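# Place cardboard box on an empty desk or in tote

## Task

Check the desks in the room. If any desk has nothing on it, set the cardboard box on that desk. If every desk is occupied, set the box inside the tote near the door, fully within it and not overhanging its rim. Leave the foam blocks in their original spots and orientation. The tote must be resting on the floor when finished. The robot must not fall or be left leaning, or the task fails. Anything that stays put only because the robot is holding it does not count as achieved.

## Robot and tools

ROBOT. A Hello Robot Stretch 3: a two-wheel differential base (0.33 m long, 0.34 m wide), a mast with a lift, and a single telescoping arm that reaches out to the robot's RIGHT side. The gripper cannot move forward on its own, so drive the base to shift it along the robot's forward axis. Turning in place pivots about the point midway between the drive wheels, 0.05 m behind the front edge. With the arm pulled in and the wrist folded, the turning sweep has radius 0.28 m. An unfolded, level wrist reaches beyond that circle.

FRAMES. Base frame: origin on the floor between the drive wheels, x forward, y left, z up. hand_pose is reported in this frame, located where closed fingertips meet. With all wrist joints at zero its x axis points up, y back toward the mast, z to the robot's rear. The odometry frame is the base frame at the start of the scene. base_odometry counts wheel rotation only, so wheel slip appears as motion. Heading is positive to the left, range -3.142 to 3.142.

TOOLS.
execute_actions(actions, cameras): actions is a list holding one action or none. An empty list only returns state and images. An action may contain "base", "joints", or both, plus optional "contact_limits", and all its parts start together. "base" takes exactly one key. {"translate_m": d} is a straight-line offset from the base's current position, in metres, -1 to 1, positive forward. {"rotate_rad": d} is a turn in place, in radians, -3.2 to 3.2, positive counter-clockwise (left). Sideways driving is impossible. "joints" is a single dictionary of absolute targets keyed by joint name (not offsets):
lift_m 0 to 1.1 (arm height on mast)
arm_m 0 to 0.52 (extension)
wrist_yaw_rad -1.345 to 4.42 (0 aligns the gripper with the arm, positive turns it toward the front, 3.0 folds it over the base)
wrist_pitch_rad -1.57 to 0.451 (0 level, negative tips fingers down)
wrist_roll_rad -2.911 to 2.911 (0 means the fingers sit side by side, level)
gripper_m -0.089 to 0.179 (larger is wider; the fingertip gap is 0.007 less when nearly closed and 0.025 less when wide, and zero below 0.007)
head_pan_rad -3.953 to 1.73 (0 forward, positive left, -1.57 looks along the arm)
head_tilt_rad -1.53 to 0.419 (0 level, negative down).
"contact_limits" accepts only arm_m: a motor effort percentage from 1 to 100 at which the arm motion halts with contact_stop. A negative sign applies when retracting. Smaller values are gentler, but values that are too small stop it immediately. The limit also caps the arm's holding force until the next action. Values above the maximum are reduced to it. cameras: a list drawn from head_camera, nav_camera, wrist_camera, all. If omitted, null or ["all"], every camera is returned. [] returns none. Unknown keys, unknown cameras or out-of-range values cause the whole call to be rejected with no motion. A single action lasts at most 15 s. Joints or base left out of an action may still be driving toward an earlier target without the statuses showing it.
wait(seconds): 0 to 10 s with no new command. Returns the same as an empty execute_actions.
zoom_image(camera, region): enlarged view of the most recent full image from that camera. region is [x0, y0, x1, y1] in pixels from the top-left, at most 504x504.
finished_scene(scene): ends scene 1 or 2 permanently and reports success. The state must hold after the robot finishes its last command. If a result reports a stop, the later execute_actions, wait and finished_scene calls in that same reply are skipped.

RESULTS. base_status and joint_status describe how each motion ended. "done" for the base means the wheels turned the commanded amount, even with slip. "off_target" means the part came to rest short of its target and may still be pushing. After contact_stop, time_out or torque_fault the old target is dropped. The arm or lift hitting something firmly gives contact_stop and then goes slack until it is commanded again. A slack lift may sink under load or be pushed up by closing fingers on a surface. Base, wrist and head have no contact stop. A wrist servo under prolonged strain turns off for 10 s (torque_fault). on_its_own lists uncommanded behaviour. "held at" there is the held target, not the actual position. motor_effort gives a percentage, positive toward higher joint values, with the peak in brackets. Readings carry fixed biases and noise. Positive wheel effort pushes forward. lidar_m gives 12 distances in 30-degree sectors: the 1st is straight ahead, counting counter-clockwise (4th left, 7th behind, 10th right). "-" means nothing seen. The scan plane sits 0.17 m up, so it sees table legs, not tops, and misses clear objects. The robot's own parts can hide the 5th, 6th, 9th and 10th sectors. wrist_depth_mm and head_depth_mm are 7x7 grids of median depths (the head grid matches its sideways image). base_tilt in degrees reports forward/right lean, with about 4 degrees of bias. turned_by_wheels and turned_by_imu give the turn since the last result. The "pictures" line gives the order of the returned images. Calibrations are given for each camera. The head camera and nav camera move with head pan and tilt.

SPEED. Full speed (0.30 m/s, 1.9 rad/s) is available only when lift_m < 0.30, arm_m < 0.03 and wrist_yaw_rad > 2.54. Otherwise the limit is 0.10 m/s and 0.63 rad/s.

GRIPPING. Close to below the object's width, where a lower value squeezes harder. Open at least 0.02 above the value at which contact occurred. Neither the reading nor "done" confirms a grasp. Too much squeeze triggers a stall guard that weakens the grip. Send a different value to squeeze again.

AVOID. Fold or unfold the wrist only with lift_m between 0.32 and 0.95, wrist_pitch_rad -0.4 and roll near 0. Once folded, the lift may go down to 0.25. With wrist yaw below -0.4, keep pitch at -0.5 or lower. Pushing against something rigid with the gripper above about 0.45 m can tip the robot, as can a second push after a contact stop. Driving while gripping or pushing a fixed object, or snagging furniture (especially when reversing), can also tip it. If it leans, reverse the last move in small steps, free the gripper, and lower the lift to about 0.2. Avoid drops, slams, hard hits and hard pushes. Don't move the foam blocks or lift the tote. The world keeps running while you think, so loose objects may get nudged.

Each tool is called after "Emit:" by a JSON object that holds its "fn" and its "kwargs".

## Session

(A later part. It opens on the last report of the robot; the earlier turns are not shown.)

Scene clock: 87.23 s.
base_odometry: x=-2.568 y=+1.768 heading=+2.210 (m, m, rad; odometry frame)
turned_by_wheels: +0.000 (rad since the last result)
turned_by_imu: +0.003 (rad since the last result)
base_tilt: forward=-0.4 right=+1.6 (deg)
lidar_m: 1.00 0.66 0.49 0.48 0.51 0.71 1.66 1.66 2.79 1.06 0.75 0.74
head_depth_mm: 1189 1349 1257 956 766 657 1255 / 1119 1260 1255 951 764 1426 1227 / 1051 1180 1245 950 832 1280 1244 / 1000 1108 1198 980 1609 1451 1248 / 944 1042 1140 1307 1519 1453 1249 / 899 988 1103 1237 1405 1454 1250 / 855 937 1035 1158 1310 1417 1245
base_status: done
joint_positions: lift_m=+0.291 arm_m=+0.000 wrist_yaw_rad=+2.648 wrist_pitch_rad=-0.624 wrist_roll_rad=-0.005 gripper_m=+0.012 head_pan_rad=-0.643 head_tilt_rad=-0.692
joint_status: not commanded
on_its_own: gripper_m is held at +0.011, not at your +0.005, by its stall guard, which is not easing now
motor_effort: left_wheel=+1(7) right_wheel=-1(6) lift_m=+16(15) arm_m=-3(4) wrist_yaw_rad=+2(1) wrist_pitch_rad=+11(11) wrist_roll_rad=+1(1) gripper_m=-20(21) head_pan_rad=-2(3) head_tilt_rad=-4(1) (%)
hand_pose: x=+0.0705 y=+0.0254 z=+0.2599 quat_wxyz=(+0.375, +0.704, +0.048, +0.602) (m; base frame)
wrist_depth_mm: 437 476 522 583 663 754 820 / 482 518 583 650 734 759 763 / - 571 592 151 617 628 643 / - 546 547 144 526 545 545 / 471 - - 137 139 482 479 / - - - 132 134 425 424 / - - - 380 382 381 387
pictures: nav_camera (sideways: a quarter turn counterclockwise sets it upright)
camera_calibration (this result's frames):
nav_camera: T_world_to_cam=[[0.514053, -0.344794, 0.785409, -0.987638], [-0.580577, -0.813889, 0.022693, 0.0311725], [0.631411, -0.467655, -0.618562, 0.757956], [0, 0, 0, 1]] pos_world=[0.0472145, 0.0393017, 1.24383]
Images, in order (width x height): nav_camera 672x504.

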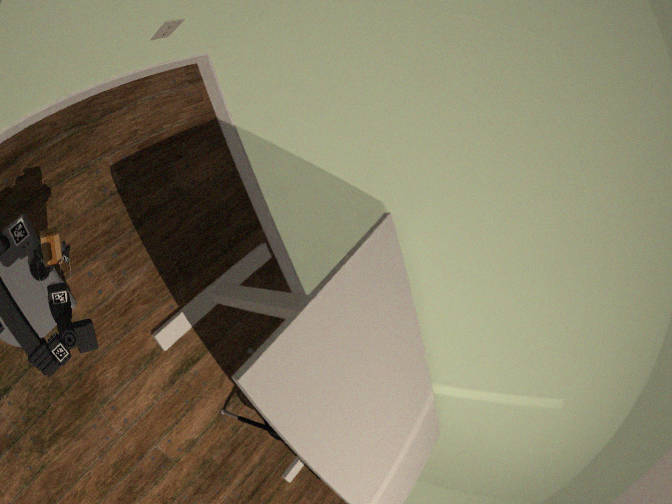

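Emit:
{"fn": "execute_actions", "kwargs": {"actions": [{"base":{"translate_m":0.45},"joints":{"lift_m":0.87,"head_pan_rad":-1.57}}], "cameras": []}}

Emit:
{"fn": "execute_actions", "kwargs": {"actions": [{"joints":{"wrist_yaw_rad":0,"wrist_pitch_rad":-1.0,"arm_m":0.33}}]}}

Scene clock: 100.17 s.
base_odometry: x=-2.836 y=+2.130 heading=+2.210 (m, m, rad; odometry frame)
turned_by_wheels: +0.000 (rad since the last result)
turned_by_imu: +0.004 (rad since the last result)
base_tilt: forward=-0.4 right=+1.7 (deg)
lidar_m: 0.55 0.58 0.47 0.46 0.49 0.69 2.09 2.46 3.11 0.52 0.54 0.56
head_depth_mm: 2807 3113 2654 953 765 662 - / 2952 3105 1252 951 764 654 - / 2941 1844 1253 947 763 654 - / 3004 1828 1251 946 763 670 - / 2419 1819 1242 943 763 667 - / 1661 1642 1240 941 758 682 1210 / 1271 1312 1233 939 757 682 1210
base_status: done
joint_positions: lift_m=+0.869 arm_m=+0.000 wrist_yaw_rad=+2.648 wrist_pitch_rad=-0.624 wrist_roll_rad=-0.005 gripper_m=+0.012 head_pan_rad=-1.563 head_tilt_rad=-0.692
joint_status: all done
on_its_own: gripper_m is held at +0.011, not at your +0.005, by its stall guard, which is not easing now
motor_effort: left_wheel=+1(7) right_wheel=-1(8) lift_m=+41(42) arm_m=-4(3) wrist_yaw_rad=+1(2) wrist_pitch_rad=+11(11) wrist_roll_rad=+0(1) gripper_m=-20(19) head_pan_rad=-3(27) head_tilt_rad=-3(3) (%)
hand_pose: x=+0.0705 y=+0.0254 z=+0.8388 quat_wxyz=(+0.375, +0.704, +0.048, +0.602) (m; base frame)
wrist_depth_mm: 418 461 507 571 646 588 451 / 459 509 569 645 738 623 471 / - 565 635 151 820 656 488 / - 656 726 143 882 676 502 / 654 790 792 137 139 733 531 / 776 893 - 132 134 734 555 / 886 909 967 938 930 874 580
pictures: none
No camera images: the call's "cameras" was empty. Leave "cameras" out to get every camera's image.

Scene clock: 103.80 s.
base_odometry: x=-2.836 y=+2.130 heading=+2.210 (m, m, rad; odometry frame)
turned_by_wheels: +0.000 (rad since the last result)
turned_by_imu: +0.001 (rad since the last result)
base_tilt: forward=-0.3 right=+1.7 (deg)
lidar_m: 0.55 0.58 0.48 0.46 0.49 0.69 2.09 2.46 3.11 0.52 0.54 0.57
head_depth_mm: 2819 3137 3225 - 746 655 1257 / 2932 3113 - 890 764 655 1258 / 2954 1845 1375 - 724 654 1249 / 3012 1827 1242 945 741 668 1253 / 2429 1823 1240 945 760 668 1074 / 1651 1634 1237 941 759 682 1212 / 1270 1316 1229 938 756 681 1211
base_status: not commanded
joint_positions: lift_m=+0.869 arm_m=+0.330 wrist_yaw_rad=+0.001 wrist_pitch_rad=-1.010 wrist_roll_rad=-0.005 gripper_m=+0.012 head_pan_rad=-1.563 head_tilt_rad=-0.692
joint_status: all done
on_its_own: gripper_m is held at +0.011, not at your +0.005, by its stall guard, which is not easing now
motor_effort: left_wheel=+1(1) right_wheel=-1(1) lift_m=+41(41) arm_m=+4(2) wrist_yaw_rad=-2(3) wrist_pitch_rad=+4(13) wrist_roll_rad=+0(1) gripper_m=-20(20) head_pan_rad=-3(3) head_tilt_rad=-2(2) (%)
hand_pose: x=-0.0215 y=-0.5906 z=+0.7784 quat_wxyz=(+0.621, +0.343, -0.617, -0.341) (m; base frame)
wrist_depth_mm: 286 283 284 287 285 284 286 / 266 268 269 265 268 268 268 / 253 252 252 151 248 253 253 / 238 238 239 144 236 240 240 / 226 226 223 137 139 226 226 / 215 215 214 132 134 215 215 / 205 205 205 205 205 205 206
pictures: head_camera (sideways: a quarter turn clockwise sets it upright), nav_camera (sideways: a quarter turn counterclockwise sets it upright), wrist_camera
camera_calibration (this result's frames):
head_camera: T_world_to_cam=[[-0.0775886, 0.599485, -0.796617, 1.05411], [0.996835, 0.0605352, -0.0515343, 0.0688787], [0.0173293, -0.798094, -0.602284, 0.735823], [0, 0, 0, 1]] pos_world=[0.000375264, -0.0488394, 1.28645]
nav_camera: T_world_to_cam=[[0.0371236, -0.617948, 0.785342, -0.984642], [-0.999256, -0.0311939, 0.0226905, 0.0337298], [0.0104764, -0.7856, -0.618646, 0.761853], [0, 0, 0, 1]] pos_world=[0.0622767, -0.00889312, 1.24383]
wrist_camera: T_world_to_cam=[[-0.998554, -0.0537271, 0.00170888, -0.0470249], [-0.0514712, 0.946494, -0.318591, 0.826835], [0.0154995, -0.318219, -0.947891, 0.718477], [0, 0, 0, 1]] pos_world=[-0.0155348, -0.556488, 0.94454]
Images, in order (width x height): head_camera 896x504, nav_camera 672x504, wrist_camera 644x364.

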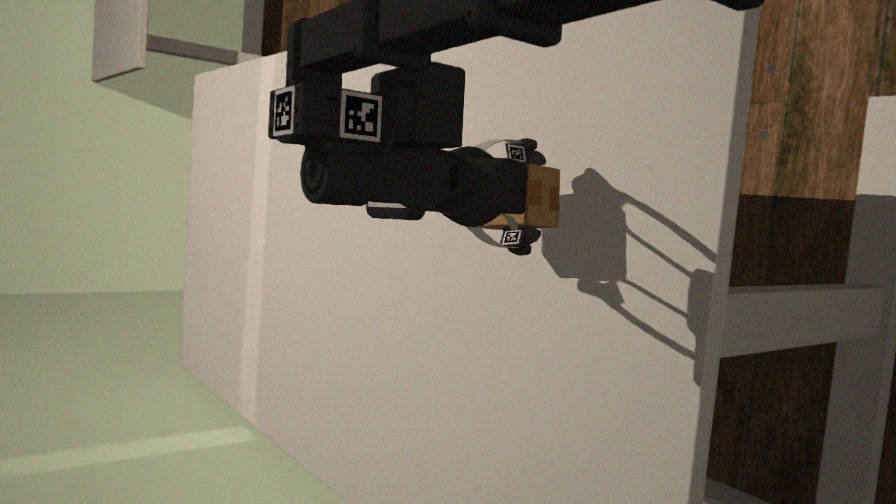

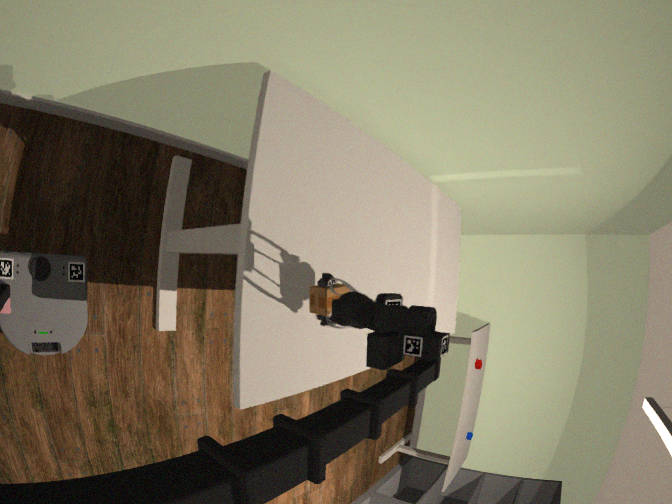

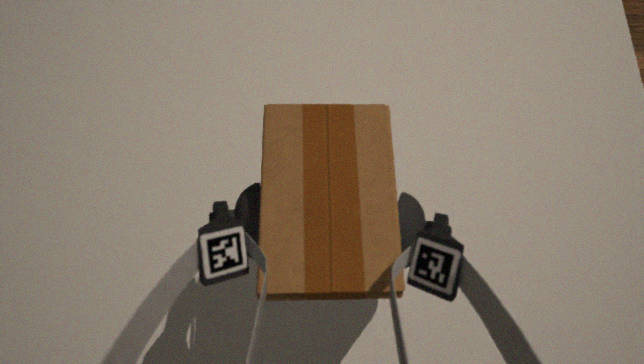

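Emit:
{"fn": "execute_actions", "kwargs": {"actions": [{"joints":{"lift_m":0.832}}], "cameras": []}}

Emit:
{"fn": "execute_actions", "kwargs": {"actions": [{"joints":{"gripper_m":0.12}}], "cameras": []}}

Emit:
{"fn": "execute_actions", "kwargs": {"actions": [{"joints":{"lift_m":0.91}}], "cameras": ["wrist_camera"]}}

Scene clock: 110.87 s.
base_odometry: x=-2.836 y=+2.130 heading=+2.210 (m, m, rad; odometry frame)
turned_by_wheels: +0.000 (rad since the last result)
turned_by_imu: +0.001 (rad since the last result)
base_tilt: forward=-0.4 right=+1.7 (deg)
lidar_m: 0.55 0.58 0.48 0.46 0.49 0.69 2.09 2.46 3.10 0.52 0.54 0.57
head_depth_mm: 2830 3140 2866 - 744 647 1232 / 2934 3065 1378 - 766 654 1259 / 2980 1842 1305 - 724 654 1250 / 2983 1825 1245 944 742 667 1252 / 2428 1810 1240 942 759 668 1075 / 1656 1635 1237 939 760 682 1213 / 1263 1309 1233 940 756 681 1211
base_status: not commanded
joint_positions: lift_m=+0.833 arm_m=+0.330 wrist_yaw_rad=+0.001 wrist_pitch_rad=-1.010 wrist_roll_rad=-0.005 gripper_m=+0.012 head_pan_rad=-1.563 head_tilt_rad=-0.692
joint_status: all done
on_its_own: gripper_m is held at +0.011, not at your +0.005, by its stall guard, which is not easing now
motor_effort: left_wheel=+1(1) right_wheel=-1(1) lift_m=+15(36) arm_m=+3(4) wrist_yaw_rad=-1(1) wrist_pitch_rad=+4(4) wrist_roll_rad=+1(0) gripper_m=-19(20) head_pan_rad=-3(2) head_tilt_rad=-2(2) (%)
hand_pose: x=-0.0215 y=-0.5905 z=+0.7414 quat_wxyz=(+0.621, +0.344, -0.617, -0.341) (m; base frame)
wrist_depth_mm: 237 236 237 236 239 238 239 / 223 222 223 223 222 224 224 / 210 209 211 151 209 211 212 / 198 199 199 144 197 200 200 / 188 189 187 137 139 189 189 / 179 179 179 132 134 180 180 / 171 171 172 171 171 171 171
pictures: none
No camera images: the call's "cameras" was empty. Leave "cameras" out to get every camera's image.

Scene clock: 112.43 s.
base_odometry: x=-2.836 y=+2.130 heading=+2.210 (m, m, rad; odometry frame)
turned_by_wheels: +0.000 (rad since the last result)
turned_by_imu: +0.000 (rad since the last result)
base_tilt: forward=-0.4 right=+1.7 (deg)
lidar_m: 0.55 0.58 0.48 0.46 0.49 0.69 2.09 2.46 3.10 0.52 0.54 0.57
head_depth_mm: 2829 3167 2919 - 744 647 1230 / 2930 3091 1383 - 762 653 1256 / 2986 1832 1310 - 740 654 1251 / 2985 1832 1245 948 740 667 1251 / 2413 1816 1242 942 759 667 1074 / 1665 1639 1238 939 758 683 1210 / 1268 1315 1233 938 756 680 1212
base_status: not commanded
joint_positions: lift_m=+0.833 arm_m=+0.330 wrist_yaw_rad=+0.001 wrist_pitch_rad=-1.010 wrist_roll_rad=-0.005 gripper_m=+0.120 head_pan_rad=-1.563 head_tilt_rad=-0.692
joint_status: all done
motor_effort: left_wheel=+1(1) right_wheel=-1(1) lift_m=+15(15) arm_m=+4(4) wrist_yaw_rad=-3(1) wrist_pitch_rad=+4(4) wrist_roll_rad=+0(0) gripper_m=+1(82) head_pan_rad=-4(2) head_tilt_rad=-3(3) (%)
hand_pose: x=-0.0215 y=-0.5905 z=+0.7414 quat_wxyz=(+0.621, +0.344, -0.617, -0.341) (m; base frame)
wrist_depth_mm: 238 238 237 238 239 238 239 / 224 223 223 223 224 224 224 / 210 211 211 154 209 211 211 / 198 200 199 146 197 200 200 / 188 189 187 139 187 192 189 / 179 177 178 134 177 179 181 / - 171 171 171 171 173 171
pictures: none
No camera images: the call's "cameras" was empty. Leave "cameras" out to get every camera's image.

Scene clock: 113.97 s.
base_odometry: x=-2.836 y=+2.130 heading=+2.210 (m, m, rad; odometry frame)
turned_by_wheels: +0.000 (rad since the last result)
turned_by_imu: +0.000 (rad since the last result)
base_tilt: forward=-0.4 right=+1.7 (deg)
lidar_m: 0.55 0.58 0.48 0.46 0.49 0.69 2.10 2.46 3.09 0.52 0.54 0.57
head_depth_mm: 2808 3131 - 934 765 655 1257 / 2918 3154 - 917 765 654 1257 / 2943 1838 - - 741 655 1249 / 3003 1833 1247 960 741 668 1250 / 2435 1831 1247 942 762 668 1074 / 1664 1638 1236 940 758 684 1218 / 1265 1308 1234 938 756 681 1207
base_status: not commanded
joint_positions: lift_m=+0.909 arm_m=+0.330 wrist_yaw_rad=+0.001 wrist_pitch_rad=-1.010 wrist_roll_rad=-0.005 gripper_m=+0.120 head_pan_rad=-1.563 head_tilt_rad=-0.692
joint_status: all done
motor_effort: left_wheel=+1(1) right_wheel=-1(1) lift_m=+40(40) arm_m=+3(3) wrist_yaw_rad=-1(1) wrist_pitch_rad=+5(5) wrist_roll_rad=+0(0) gripper_m=+1(1) head_pan_rad=-3(3) head_tilt_rad=-2(1) (%)
hand_pose: x=-0.0215 y=-0.5905 z=+0.8183 quat_wxyz=(+0.621, +0.344, -0.617, -0.341) (m; base frame)
wrist_depth_mm: 337 334 334 337 338 337 - / 316 316 315 318 316 315 - / 297 298 297 299 296 298 306 / 281 282 282 228 284 281 286 / 267 268 267 217 266 270 268 / 254 252 254 209 254 253 255 / 243 242 242 243 243 243 242
pictures: wrist_camera
camera_calibration (this result's frames):
wrist_camera: T_world_to_cam=[[-0.998554, -0.0537244, 0.00167355, -0.0470552], [-0.0514678, 0.946708, -0.317955, 0.839026], [0.0154976, -0.317581, -0.948104, 0.756949], [0, 0, 0, 1]] pos_world=[-0.0155352, -0.556447, 0.984517]
Images, in order (width x height): wrist_camera 644x364.

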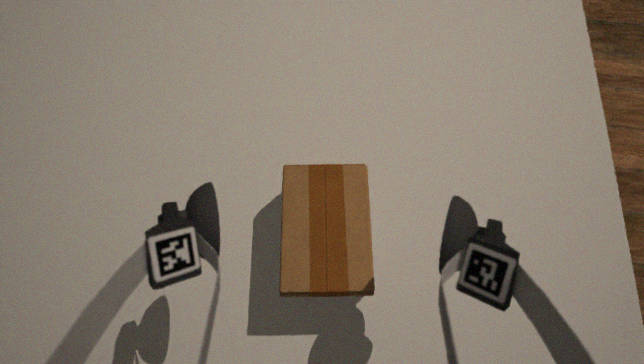

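Emit:
{"fn": "finished_scene", "kwargs": {"scene": 2}}

The scene is finished: the task was done.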